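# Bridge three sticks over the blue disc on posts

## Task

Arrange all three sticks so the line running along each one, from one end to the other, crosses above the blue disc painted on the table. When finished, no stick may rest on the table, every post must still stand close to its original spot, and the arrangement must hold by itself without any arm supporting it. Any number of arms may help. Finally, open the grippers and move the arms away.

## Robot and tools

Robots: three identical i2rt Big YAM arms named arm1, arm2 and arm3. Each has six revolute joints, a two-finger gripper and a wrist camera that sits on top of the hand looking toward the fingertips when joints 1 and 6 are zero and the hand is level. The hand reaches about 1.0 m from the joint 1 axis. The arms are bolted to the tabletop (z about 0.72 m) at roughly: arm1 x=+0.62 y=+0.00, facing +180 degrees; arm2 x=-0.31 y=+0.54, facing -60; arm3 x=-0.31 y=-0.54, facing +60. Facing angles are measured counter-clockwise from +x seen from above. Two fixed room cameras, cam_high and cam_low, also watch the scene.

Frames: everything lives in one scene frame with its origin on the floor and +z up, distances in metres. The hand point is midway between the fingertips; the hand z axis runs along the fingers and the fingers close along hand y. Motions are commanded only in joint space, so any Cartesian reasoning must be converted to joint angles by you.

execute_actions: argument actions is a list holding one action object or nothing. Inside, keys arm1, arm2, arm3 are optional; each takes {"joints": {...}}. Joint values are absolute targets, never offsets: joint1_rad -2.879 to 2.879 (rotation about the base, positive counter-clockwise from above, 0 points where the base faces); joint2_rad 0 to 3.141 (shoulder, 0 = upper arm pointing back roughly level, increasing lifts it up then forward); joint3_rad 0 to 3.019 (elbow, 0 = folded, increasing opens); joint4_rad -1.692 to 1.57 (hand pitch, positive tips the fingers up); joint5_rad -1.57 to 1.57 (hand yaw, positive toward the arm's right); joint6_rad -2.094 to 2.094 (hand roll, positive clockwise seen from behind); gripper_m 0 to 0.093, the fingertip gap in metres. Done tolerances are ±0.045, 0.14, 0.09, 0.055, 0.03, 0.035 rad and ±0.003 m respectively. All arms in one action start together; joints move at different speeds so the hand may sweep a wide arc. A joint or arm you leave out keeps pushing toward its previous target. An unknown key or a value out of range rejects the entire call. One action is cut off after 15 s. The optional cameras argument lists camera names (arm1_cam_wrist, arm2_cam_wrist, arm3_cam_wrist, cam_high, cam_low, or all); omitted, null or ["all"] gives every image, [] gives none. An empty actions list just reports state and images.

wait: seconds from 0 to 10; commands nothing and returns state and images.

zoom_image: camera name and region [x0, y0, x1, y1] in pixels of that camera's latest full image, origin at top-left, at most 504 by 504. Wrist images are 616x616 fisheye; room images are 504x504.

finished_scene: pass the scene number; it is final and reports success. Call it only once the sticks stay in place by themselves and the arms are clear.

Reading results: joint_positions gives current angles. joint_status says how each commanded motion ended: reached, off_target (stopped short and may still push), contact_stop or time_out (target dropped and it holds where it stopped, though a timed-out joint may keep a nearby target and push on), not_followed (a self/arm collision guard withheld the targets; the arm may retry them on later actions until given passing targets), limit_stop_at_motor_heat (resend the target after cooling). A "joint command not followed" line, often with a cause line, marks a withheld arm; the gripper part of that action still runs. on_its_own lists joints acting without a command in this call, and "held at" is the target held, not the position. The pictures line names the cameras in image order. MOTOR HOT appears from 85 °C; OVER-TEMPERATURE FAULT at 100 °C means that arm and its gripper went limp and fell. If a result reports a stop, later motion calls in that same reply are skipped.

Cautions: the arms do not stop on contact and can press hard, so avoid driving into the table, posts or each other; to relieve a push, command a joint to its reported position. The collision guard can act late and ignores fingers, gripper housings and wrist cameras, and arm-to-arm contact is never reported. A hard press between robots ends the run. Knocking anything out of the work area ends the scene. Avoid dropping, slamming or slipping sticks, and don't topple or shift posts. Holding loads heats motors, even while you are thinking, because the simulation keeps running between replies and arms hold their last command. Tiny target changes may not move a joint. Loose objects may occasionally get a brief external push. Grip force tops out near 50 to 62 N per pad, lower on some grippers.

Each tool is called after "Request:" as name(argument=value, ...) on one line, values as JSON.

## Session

Request:
execute_actions(actions=[], cameras=["cam_high","cam_low"])

Request:
zoom_image(camera="cam_high", region=[140,150,350,320])

Scene clock: 0.00 s.
Motor temperatures (°C, as the motors report them): arm1=[25 24 25 23 24 23] | arm2=[25 24 23 24 23 23] | arm3=[23 26 24 23 24 22]
arm1.joint_positions: joint1_rad=+0.182 joint2_rad=+0.621 joint3_rad=+1.403 joint4_rad=-1.158 joint5_rad=+0.078 joint6_rad=+0.159 gripper_m=+0.094
arm1.joint_status: not commanded
arm1.hand: x=+0.3659 y=-0.0280 z=+1.3148 quat_wxyz=(+0.063, +0.828, -0.016, -0.558) (m; scene frame)
arm2.joint_positions: joint1_rad=-0.411 joint2_rad=+0.532 joint3_rad=+1.335 joint4_rad=-1.487 joint5_rad=-0.119 joint6_rad=-0.309 gripper_m=+0.095
arm2.joint_status: not commanded
arm2.hand: x=-0.2655 y=+0.3560 z=+1.3019 quat_wxyz=(-0.314, -0.463, -0.775, +0.295) (m; scene frame)
arm3.joint_positions: joint1_rad=-0.222 joint2_rad=+0.631 joint3_rad=+1.421 joint4_rad=-1.271 joint5_rad=+0.219 joint6_rad=-0.329 gripper_m=+0.094
arm3.joint_status: not commanded
arm3.hand: x=-0.1213 y=-0.3764 z=+1.3211 quat_wxyz=(-0.517, +0.435, -0.735, -0.052) (m; scene frame)
pictures: cam_high, cam_low
Images, in order (width x height): cam_high 504x504, cam_low 504x504.

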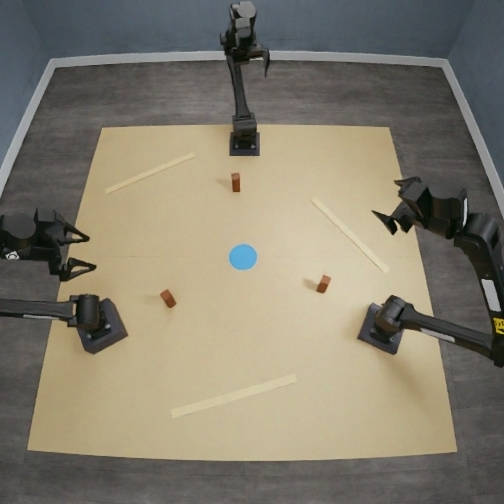

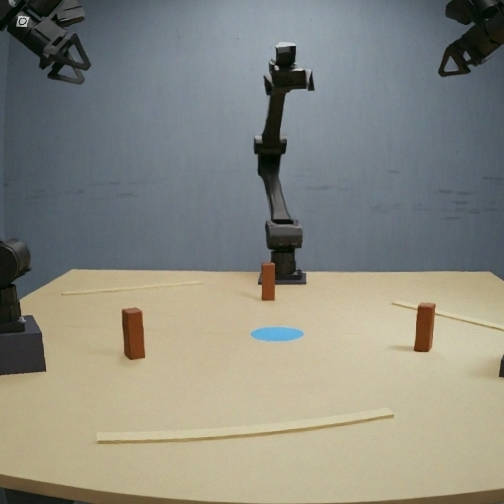

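Region (140, 150, 350, 320) of cam_high's 504x504 image, scaled by 2.400, with more detail than that image has; it fills the top 408 rows of this view, and the rest is white.

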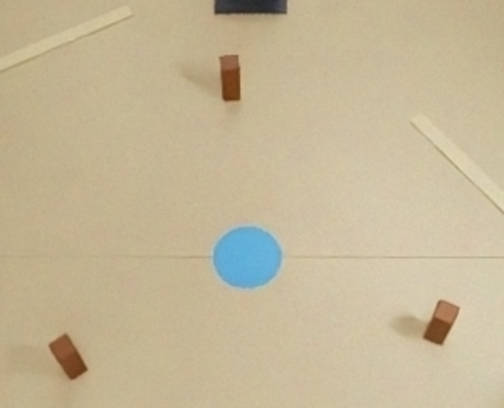

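Request:
execute_actions(actions=[{"arm1":{"joints":{"joint1_rad":-1.254,"joint2_rad":1.66,"joint3_rad":0.98,"joint4_rad":-0.87,"joint5_rad":0,"joint6_rad":-0.2}},"arm2":{"joints":{"joint1_rad":-1.035,"joint2_rad":1.99,"joint3_rad":1.26,"joint4_rad":-0.82,"joint5_rad":0,"joint6_rad":-0.75}},"arm3":{"joints":{"joint1_rad":-0.923,"joint2_rad":1.685,"joint3_rad":0.975,"joint4_rad":-0.84,"joint5_rad":0,"joint6_rad":-0.5}}}])

Scene clock: 2.20 s.
Motor temperatures (°C, as the motors report them): arm1=[25 24 26 23 24 23] | arm2=[25 25 23 24 23 23] | arm3=[23 26 24 23 24 22]
arm1.joint_positions: joint1_rad=-1.256 joint2_rad=+1.650 joint3_rad=+0.972 joint4_rad=-0.882 joint5_rad=-0.001 joint6_rad=-0.190 gripper_m=+0.094
arm1.joint_status: all done
arm1.hand: x=+0.4927 y=+0.3997 z=+0.7456 quat_wxyz=(-0.003, +0.860, -0.511, -0.001) (m; scene frame)
arm2.joint_positions: joint1_rad=-1.042 joint2_rad=+1.998 joint3_rad=+1.249 joint4_rad=-0.830 joint5_rad=-0.001 joint6_rad=-0.741 gripper_m=+0.095
arm2.joint_status: all done
arm2.hand: x=-0.5608 y=+0.0831 z=+0.7423 quat_wxyz=(+0.001, -0.619, -0.786, -0.003) (m; scene frame)
arm3.joint_positions: joint1_rad=-0.930 joint2_rad=+1.681 joint3_rad=+0.956 joint4_rad=-0.857 joint5_rad=+0.001 joint6_rad=-0.491 gripper_m=+0.094
arm3.joint_status: all done
arm3.hand: x=+0.0981 y=-0.4680 z=+0.7508 quat_wxyz=(+0.011, +0.324, -0.946, -0.002) (m; scene frame)
pictures: arm1_cam_wrist, arm2_cam_wrist, arm3_cam_wrist, cam_high, cam_low
Images, in order (width x height): arm1_cam_wrist 616x616, arm2_cam_wrist 616x616, arm3_cam_wrist 616x616, cam_high 504x504, cam_low 504x504.

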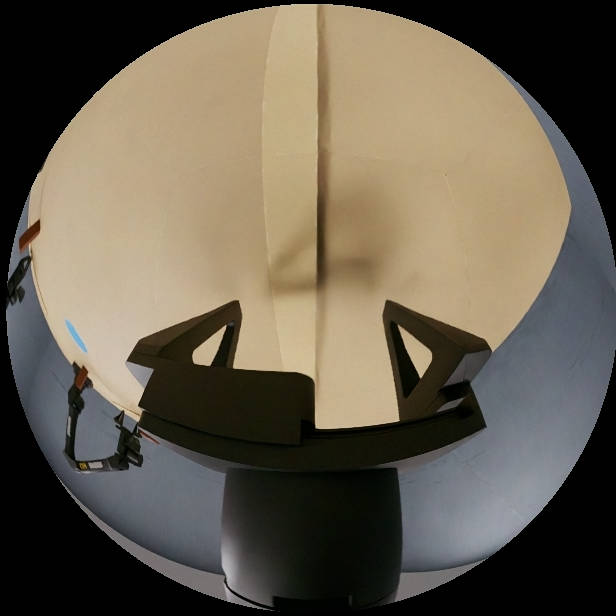

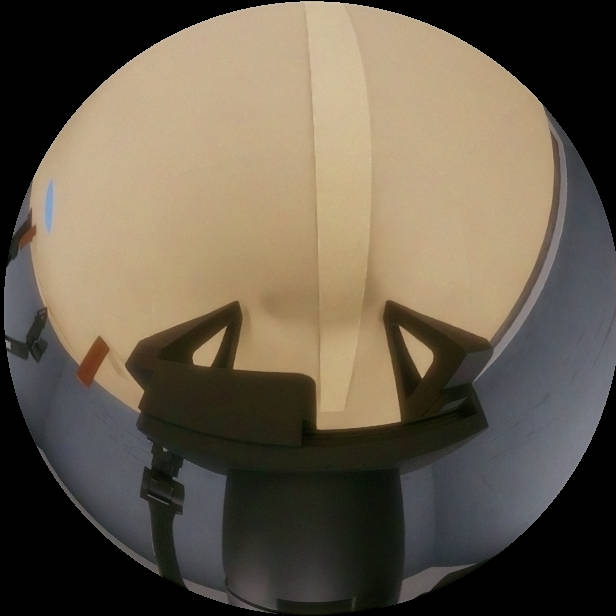

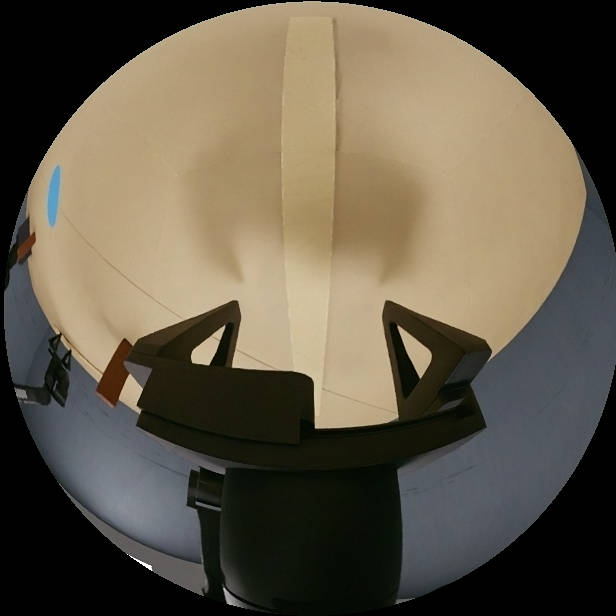

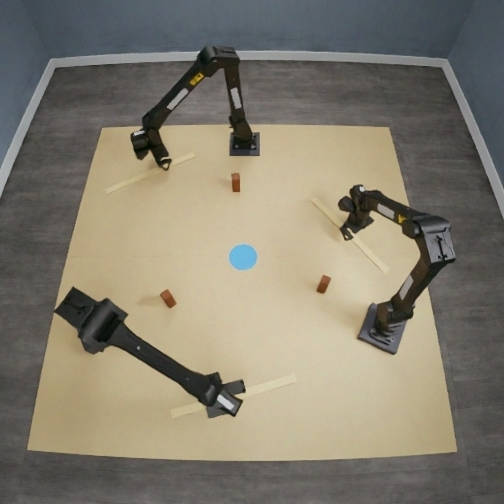

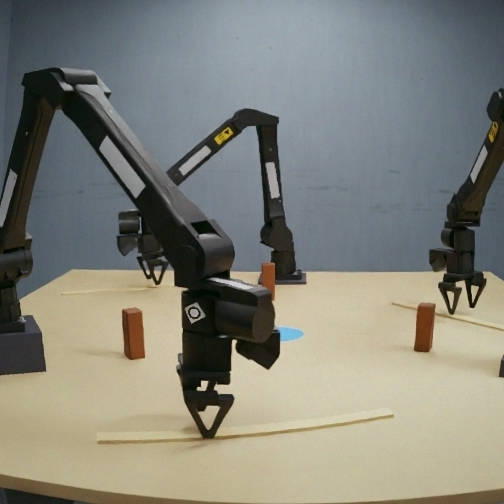

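Request:
execute_actions(actions=[{"arm1":{"joints":{"joint1_rad":-1.22,"joint2_rad":1.72,"joint4_rad":-0.83}},"arm2":{"joints":{"joint1_rad":-1.065,"joint2_rad":2.045,"joint4_rad":-0.76,"joint6_rad":-0.8}},"arm3":{"joints":{"joint2_rad":1.76,"joint4_rad":-0.77}}}], cameras=[])

Request:
execute_actions(actions=[{"arm1":{"joints":{"gripper_m":0}},"arm2":{"joints":{"gripper_m":0}},"arm3":{"joints":{"gripper_m":0}}}], cameras=[])

Request:
execute_actions(actions=[{"arm1":{"joints":{"joint2_rad":1.356,"joint3_rad":1.1,"joint4_rad":-1.12,"joint6_rad":-0.11}},"arm2":{"joints":{"joint2_rad":1.49,"joint3_rad":1.05,"joint4_rad":-0.94,"joint6_rad":-0.09}},"arm3":{"joints":{"joint2_rad":1.484,"joint3_rad":1.175,"joint4_rad":-1.08,"joint6_rad":-0.07}}}], cameras=[])

Request:
execute_actions(actions=[{"arm1":{"joints":{"joint1_rad":-0.3}},"arm2":{"joints":{"joint1_rad":-0.3}},"arm3":{"joints":{"joint1_rad":-0.3}}}], cameras=["cam_high","cam_low"])

Scene clock: 3.37 s.
Motor temperatures (°C, as the motors report them): arm1=[25 24 26 23 24 23] | arm2=[25 25 23 24 23 23] | arm3=[23 26 24 23 24 22]
arm1.joint_positions: joint1_rad=-1.228 joint2_rad=+1.689 joint3_rad=+0.974 joint4_rad=-0.844 joint5_rad=+0.002 joint6_rad=-0.190 gripper_m=+0.094
arm1.joint_status: all done
arm1.hand: x=+0.4804 y=+0.4018 z=+0.7305 quat_wxyz=(-0.004, +0.867, -0.499, -0.001) (m; scene frame)
arm2.joint_positions: joint1_rad=-1.055 joint2_rad=+2.023 joint3_rad=+1.250 joint4_rad=-0.769 joint5_rad=-0.001 joint6_rad=-0.791 gripper_m=+0.095
arm2.joint_status: all done
arm2.hand: x=-0.5719 y=+0.0776 z=+0.7304 quat_wxyz=(-0.001, -0.604, -0.797, +0.015) (m; scene frame)
arm3.joint_positions: joint1_rad=-0.930 joint2_rad=+1.737 joint3_rad=+0.961 joint4_rad=-0.787 joint5_rad=+0.000 joint6_rad=-0.493 gripper_m=+0.094
arm3.joint_status: all done
arm3.hand: x=+0.1099 y=-0.4657 z=+0.7300 quat_wxyz=(+0.001, +0.325, -0.946, -0.001) (m; scene frame)
pictures: none
No camera images: the call's "cameras" was empty. Leave "cameras" out to get every camera's image.

Scene clock: 4.10 s.
Motor temperatures (°C, as the motors report them): arm1=[25 24 26 23 24 23] | arm2=[25 25 23 24 23 23] | arm3=[23 26 24 23 24 22]
arm1.joint_positions: joint1_rad=-1.228 joint2_rad=+1.689 joint3_rad=+0.974 joint4_rad=-0.843 joint5_rad=+0.002 joint6_rad=-0.191 gripper_m=+0.027
arm1.joint_status: gripper_m off_target (ended at +0.027, target +0.000)
arm1.hand: x=+0.4803 y=+0.4021 z=+0.7305 quat_wxyz=(-0.004, +0.867, -0.498, -0.001) (m; scene frame)
arm2.joint_positions: joint1_rad=-1.058 joint2_rad=+2.023 joint3_rad=+1.250 joint4_rad=-0.766 joint5_rad=+0.001 joint6_rad=-0.793 gripper_m=+0.028
arm2.joint_status: gripper_m off_target (ended at +0.028, target +0.000)
arm2.hand: x=-0.5738 y=+0.0779 z=+0.7302 quat_wxyz=(-0.001, -0.604, -0.797, +0.016) (m; scene frame)
arm3.joint_positions: joint1_rad=-0.929 joint2_rad=+1.737 joint3_rad=+0.961 joint4_rad=-0.785 joint5_rad=-0.003 joint6_rad=-0.494 gripper_m=+0.027
arm3.joint_status: gripper_m off_target (ended at +0.027, target +0.000)
arm3.hand: x=+0.1103 y=-0.4646 z=+0.7300 quat_wxyz=(+0.000, +0.326, -0.945, -0.002) (m; scene frame)
pictures: none
No camera images: the call's "cameras" was empty. Leave "cameras" out to get every camera's image.

Scene clock: 5.77 s.
Motor temperatures (°C, as the motors report them): arm1=[25 24 26 23 24 23] | arm2=[25 25 24 24 23 23] | arm3=[23 26 25 23 24 22]
arm1.joint_positions: joint1_rad=-1.228 joint2_rad=+1.345 joint3_rad=+1.077 joint4_rad=-1.104 joint5_rad=+0.002 joint6_rad=-0.121 gripper_m=+0.027
arm1.joint_status: all done
arm1.hand: x=+0.4812 y=+0.3976 z=+0.9008 quat_wxyz=(-0.062, +0.845, -0.526, -0.073) (m; scene frame)
arm2.joint_positions: joint1_rad=-1.058 joint2_rad=+1.483 joint3_rad=+1.032 joint4_rad=-0.937 joint5_rad=-0.001 joint6_rad=-0.099 gripper_m=+0.028
arm2.joint_status: all done
arm2.hand: x=-0.5310 y=+0.1513 z=+0.9067 quat_wxyz=(-0.042, -0.836, -0.542, +0.082) (m; scene frame)
arm3.joint_positions: joint1_rad=-0.929 joint2_rad=+1.477 joint3_rad=+1.160 joint4_rad=-1.065 joint5_rad=-0.003 joint6_rad=-0.079 gripper_m=+0.027
arm3.joint_status: all done
arm3.hand: x=+0.1480 y=-0.4583 z=+0.9032 quat_wxyz=(-0.088, +0.124, -0.988, -0.006) (m; scene frame)
pictures: none
No camera images: the call's "cameras" was empty. Leave "cameras" out to get every camera's image.

Scene clock: 7.20 s.
Motor temperatures (°C, as the motors report them): arm1=[25 24 27 23 24 23] | arm2=[25 25 24 24 23 23] | arm3=[23 26 25 23 24 22]
arm1.joint_positions: joint1_rad=-0.302 joint2_rad=+1.345 joint3_rad=+1.077 joint4_rad=-1.104 joint5_rad=+0.001 joint6_rad=-0.118 gripper_m=+0.027
arm1.joint_status: all done
arm1.hand: x=+0.2189 y=+0.1286 z=+0.9005 quat_wxyz=(-0.020, +0.991, -0.095, -0.094) (m; scene frame)
arm2.joint_positions: joint1_rad=-0.295 joint2_rad=+1.484 joint3_rad=+1.032 joint4_rad=-0.937 joint5_rad=-0.001 joint6_rad=-0.095 gripper_m=+0.028
arm2.joint_status: all done
arm2.hand: x=-0.2032 y=+0.1054 z=+0.9051 quat_wxyz=(-0.068, -0.576, -0.813, +0.059) (m; scene frame)
arm3.joint_positions: joint1_rad=-0.292 joint2_rad=+1.477 joint3_rad=+1.160 joint4_rad=-1.065 joint5_rad=-0.001 joint6_rad=-0.077 gripper_m=+0.027
arm3.joint_status: all done
arm3.hand: x=+0.0123 y=-0.2027 z=+0.9045 quat_wxyz=(-0.082, +0.425, -0.901, -0.036) (m; scene frame)
pictures: cam_high, cam_low
Images, in order (width x height): cam_high 504x504, cam_low 504x504.

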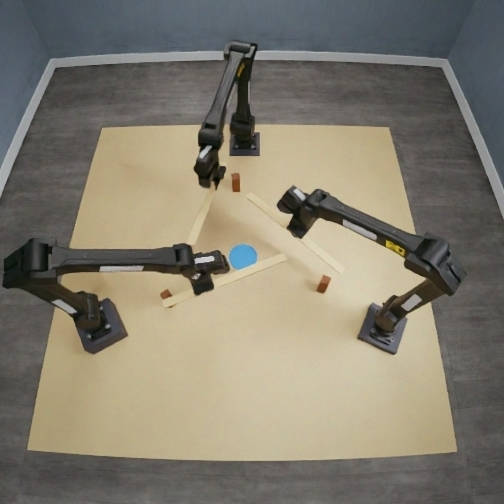

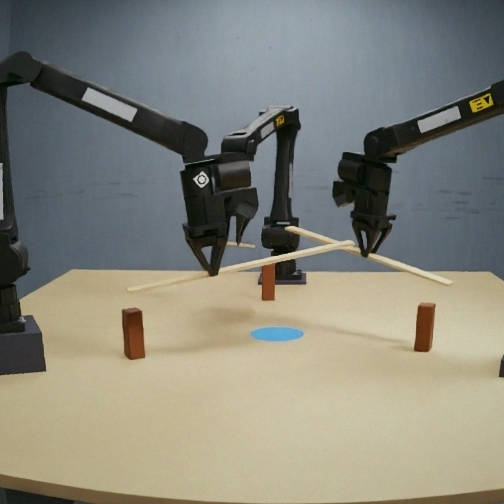

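Request:
execute_actions(actions=[{"arm1":{"joints":{"joint1_rad":-0.07}},"arm2":{"joints":{"joint1_rad":-0.095}},"arm3":{"joints":{"joint1_rad":-0.115}}}], cameras=[])

Request:
execute_actions(actions=[{"arm1":{"joints":{"joint2_rad":1.43,"joint3_rad":1.05,"joint4_rad":-1.02}},"arm2":{"joints":{"joint2_rad":1.52,"joint3_rad":0.94,"joint4_rad":-0.84}},"arm3":{"joints":{"joint2_rad":1.54,"joint3_rad":1.13,"joint4_rad":-1.0}}}])

Scene clock: 8.37 s.
Motor temperatures (°C, as the motors report them): arm1=[25 24 27 23 24 23] | arm2=[25 25 24 24 23 23] | arm3=[23 26 25 23 24 22]
arm1.joint_positions: joint1_rad=-0.067 joint2_rad=+1.345 joint3_rad=+1.077 joint4_rad=-1.104 joint5_rad=+0.002 joint6_rad=-0.100 gripper_m=+0.027
arm1.joint_status: all done
arm1.hand: x=+0.2002 y=+0.0322 z=+0.9008 quat_wxyz=(-0.007, +0.995, +0.013, -0.096) (m; scene frame)
arm2.joint_positions: joint1_rad=-0.089 joint2_rad=+1.484 joint3_rad=+1.032 joint4_rad=-0.937 joint5_rad=+0.002 joint6_rad=-0.081 gripper_m=+0.028
arm2.joint_status: all done
arm2.hand: x=-0.1175 y=+0.1361 z=+0.9049 quat_wxyz=(-0.073, -0.495, -0.864, +0.053) (m; scene frame)
arm3.joint_positions: joint1_rad=-0.109 joint2_rad=+1.477 joint3_rad=+1.160 joint4_rad=-1.066 joint5_rad=+0.002 joint6_rad=-0.065 gripper_m=+0.027
arm3.joint_status: all done
arm3.hand: x=-0.0538 y=-0.1501 z=+0.9052 quat_wxyz=(-0.079, +0.501, -0.861, -0.044) (m; scene frame)
pictures: none
No camera images: the call's "cameras" was empty. Leave "cameras" out to get every camera's image.

Scene clock: 9.20 s.
Motor temperatures (°C, as the motors report them): arm1=[25 24 27 23 24 23] | arm2=[25 25 24 24 23 23] | arm3=[23 26 25 23 24 22]
arm1.joint_positions: joint1_rad=-0.067 joint2_rad=+1.430 joint3_rad=+1.044 joint4_rad=-1.038 joint5_rad=+0.002 joint6_rad=-0.097 gripper_m=+0.027
arm1.joint_status: all done
arm1.hand: x=+0.1949 y=+0.0325 z=+0.8562 quat_wxyz=(-0.005, +0.997, +0.012, -0.070) (m; scene frame)
arm2.joint_positions: joint1_rad=-0.093 joint2_rad=+1.522 joint3_rad=+0.935 joint4_rad=-0.850 joint5_rad=+0.002 joint6_rad=-0.078 gripper_m=+0.028
arm2.joint_status: all done
arm2.hand: x=-0.1286 y=+0.1557 z=+0.8572 quat_wxyz=(-0.054, -0.499, -0.864, +0.039) (m; scene frame)
arm3.joint_positions: joint1_rad=-0.109 joint2_rad=+1.542 joint3_rad=+1.119 joint4_rad=-1.017 joint5_rad=+0.002 joint6_rad=-0.065 gripper_m=+0.027
arm3.joint_status: all done
arm3.hand: x=-0.0561 y=-0.1533 z=+0.8623 quat_wxyz=(-0.054, +0.502, -0.863, -0.031) (m; scene frame)
pictures: arm1_cam_wrist, arm2_cam_wrist, arm3_cam_wrist, cam_high, cam_low
Images, in order (width x height): arm1_cam_wrist 616x616, arm2_cam_wrist 616x616, arm3_cam_wrist 616x616, cam_high 504x504, cam_low 504x504.

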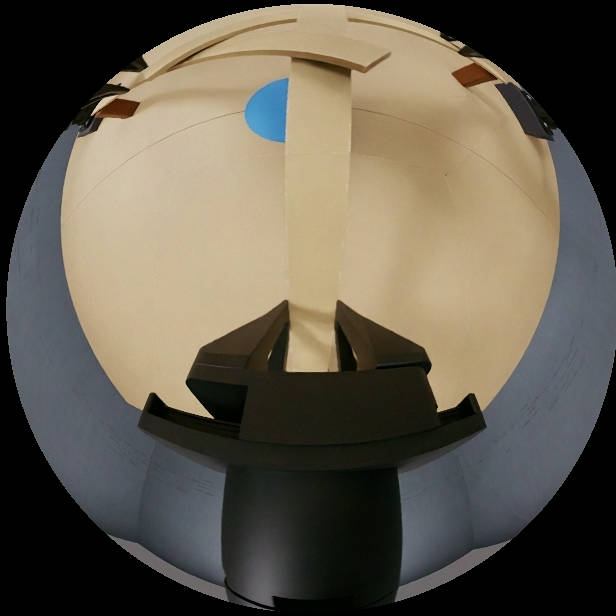

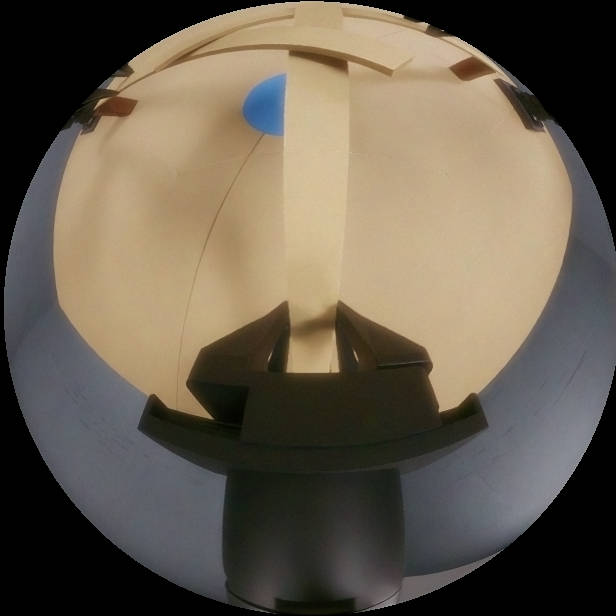

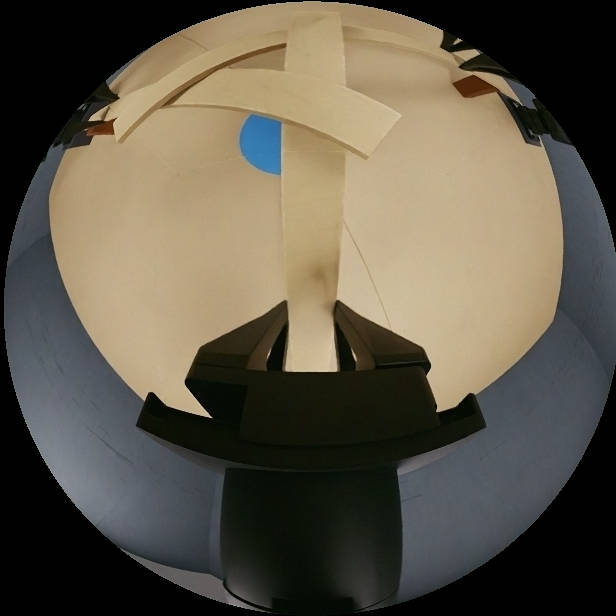

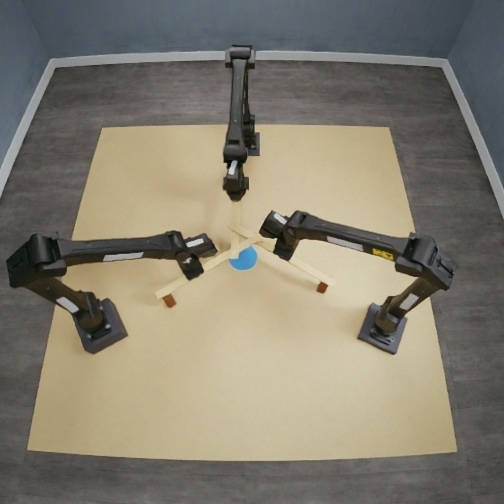

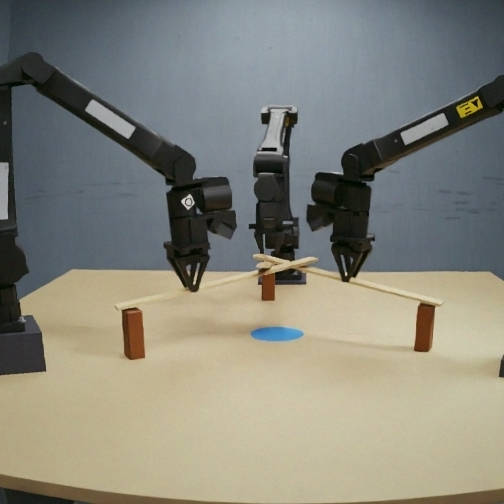

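Request:
execute_actions(actions=[{"arm1":{"joints":{"joint2_rad":1.39,"joint3_rad":0.99,"joint6_rad":-0.18}},"arm3":{"joints":{"joint2_rad":1.56}}}], cameras=[])

Request:
execute_actions(actions=[{"arm1":{"joints":{"gripper_m":0.06}},"arm2":{"joints":{"gripper_m":0.06}},"arm3":{"joints":{"gripper_m":0.06}}}], cameras=[])

Request:
execute_actions(actions=[{"arm1":{"joints":{"joint2_rad":1.0}},"arm2":{"joints":{"joint2_rad":1.0}},"arm3":{"joints":{"joint2_rad":1.0}}}], cameras=["cam_high","cam_low","arm1_cam_wrist"])

Scene clock: 11.23 s.
Motor temperatures (°C, as the motors report them): arm1=[25 24 27 23 24 23] | arm2=[25 25 24 24 23 23] | arm3=[23 26 26 23 24 22]
arm1.joint_positions: joint1_rad=-0.069 joint2_rad=+1.394 joint3_rad=+0.999 joint4_rad=-1.026 joint5_rad=+0.002 joint6_rad=-0.128 gripper_m=+0.027
arm1.joint_status: joint6_rad time_out (moved -0.031 of -0.083); the others done
arm1.on_its_own: joint6_rad reads -0.128 and still pushes toward -0.180 since a time_out
arm1.hand: x=+0.2094 y=+0.0322 z=+0.8532 quat_wxyz=(-0.006, +0.997, +0.026, -0.071) (m; scene frame)
arm2.joint_positions: joint1_rad=-0.093 joint2_rad=+1.522 joint3_rad=+0.935 joint4_rad=-0.845 joint5_rad=+0.002 joint6_rad=-0.078 gripper_m=+0.028
arm2.joint_status: not commanded
arm2.hand: x=-0.1282 y=+0.1548 z=+0.8574 quat_wxyz=(-0.055, -0.499, -0.864, +0.041) (m; scene frame)
arm3.joint_positions: joint1_rad=-0.115 joint2_rad=+1.547 joint3_rad=+1.119 joint4_rad=-1.016 joint5_rad=+0.002 joint6_rad=-0.057 gripper_m=+0.027
arm3.joint_status: all done
arm3.hand: x=-0.0537 y=-0.1549 z=+0.8605 quat_wxyz=(-0.052, +0.496, -0.866, -0.030) (m; scene frame)
pictures: none
No camera images: the call's "cameras" was empty. Leave "cameras" out to get every camera's image.

not run: a stop came earlier in this reply.

not run: a stop came earlier in this reply.

Request:
execute_actions(actions=[{"arm1":{"joints":{"gripper_m":0.06,"joint6_rad":-0.13}},"arm2":{"joints":{"gripper_m":0.06}},"arm3":{"joints":{"gripper_m":0.06}}}], cameras=[])

Request:
execute_actions(actions=[{"arm1":{"joints":{"joint2_rad":1.0}},"arm2":{"joints":{"joint2_rad":1.0}},"arm3":{"joints":{"joint2_rad":1.0}}}], cameras=["cam_high","cam_low","arm1_cam_wrist"])

Scene clock: 12.10 s.
Motor temperatures (°C, as the motors report them): arm1=[25 24 27 23 24 23] | arm2=[25 25 25 24 23 23] | arm3=[23 26 26 23 24 22]
arm1.joint_positions: joint1_rad=-0.069 joint2_rad=+1.394 joint3_rad=+0.992 joint4_rad=-1.026 joint5_rad=+0.002 joint6_rad=-0.127 gripper_m=+0.060
arm1.joint_status: all done
arm1.hand: x=+0.2121 y=+0.0320 z=+0.8506 quat_wxyz=(-0.006, +0.997, +0.026, -0.068) (m; scene frame)
arm2.joint_positions: joint1_rad=-0.093 joint2_rad=+1.522 joint3_rad=+0.935 joint4_rad=-0.845 joint5_rad=+0.002 joint6_rad=-0.081 gripper_m=+0.060
arm2.joint_status: all done
arm2.hand: x=-0.1282 y=+0.1548 z=+0.8574 quat_wxyz=(-0.055, -0.497, -0.865, +0.041) (m; scene frame)
arm3.joint_positions: joint1_rad=-0.115 joint2_rad=+1.547 joint3_rad=+1.119 joint4_rad=-1.016 joint5_rad=+0.002 joint6_rad=-0.061 gripper_m=+0.060
arm3.joint_status: all done
arm3.hand: x=-0.0537 y=-0.1549 z=+0.8605 quat_wxyz=(-0.052, +0.498, -0.865, -0.030) (m; scene frame)
pictures: none
No camera images: the call's "cameras" was empty. Leave "cameras" out to get every camera's image.

Scene clock: 13.50 s.
Motor temperatures (°C, as the motors report them): arm1=[25 24 27 23 24 23] | arm2=[25 25 25 24 23 23] | arm3=[23 26 26 23 24 22]
arm1.joint_positions: joint1_rad=-0.069 joint2_rad=+0.988 joint3_rad=+0.983 joint4_rad=-1.026 joint5_rad=+0.002 joint6_rad=-0.127 gripper_m=+0.060
arm1.joint_status: all done
arm1.hand: x=+0.2413 y=+0.0303 z=+0.9997 quat_wxyz=(-0.026, +0.964, +0.024, -0.262) (m; scene frame)
arm2.joint_positions: joint1_rad=-0.093 joint2_rad=+0.989 joint3_rad=+0.935 joint4_rad=-0.845 joint5_rad=+0.002 joint6_rad=-0.082 gripper_m=+0.060
arm2.joint_status: all done
arm2.hand: x=-0.1355 y=+0.1712 z=+1.0713 quat_wxyz=(-0.270, -0.471, -0.819, +0.188) (m; scene frame)
arm3.joint_positions: joint1_rad=-0.115 joint2_rad=+0.990 joint3_rad=+1.113 joint4_rad=-1.016 joint5_rad=+0.002 joint6_rad=-0.061 gripper_m=+0.060
arm3.joint_status: all done
arm3.hand: x=-0.0816 y=-0.2005 z=+1.0921 quat_wxyz=(-0.293, +0.470, -0.819, -0.149) (m; scene frame)
pictures: arm1_cam_wrist, cam_high, cam_low
Images, in order (width x height): arm1_cam_wrist 616x616, cam_high 504x504, cam_low 504x504.

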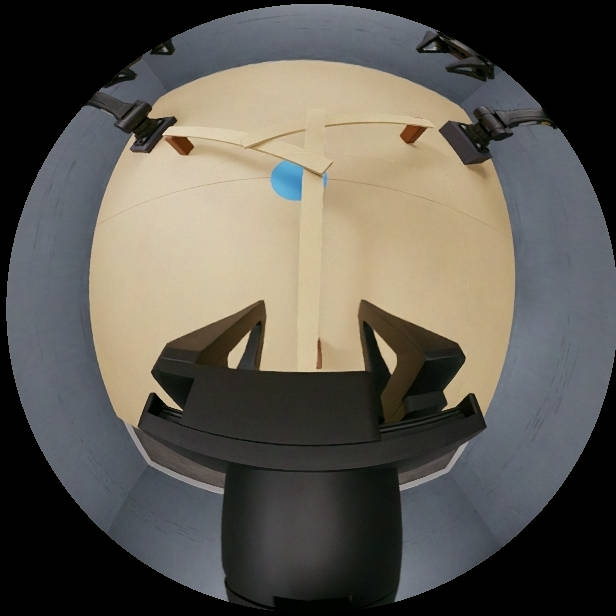

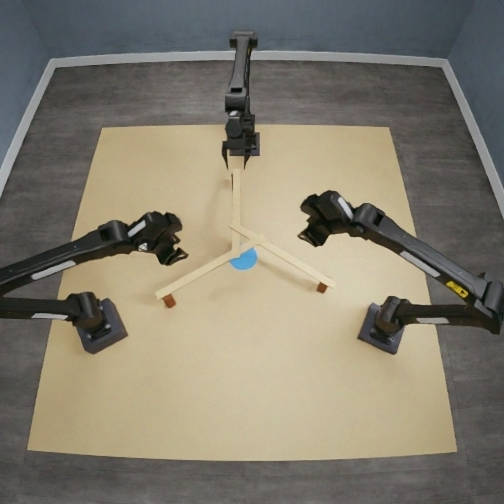

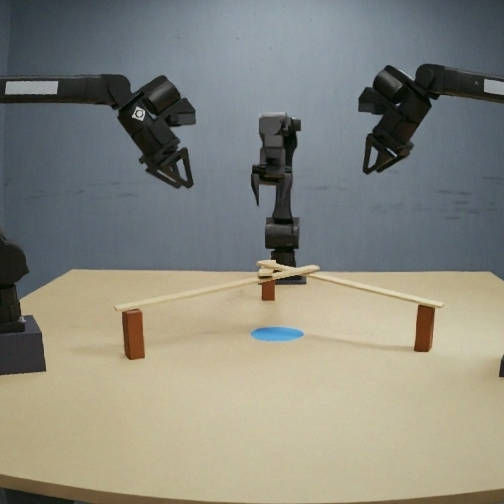

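Request:
finished_scene(scene=2)

The scene is finished: the task was done.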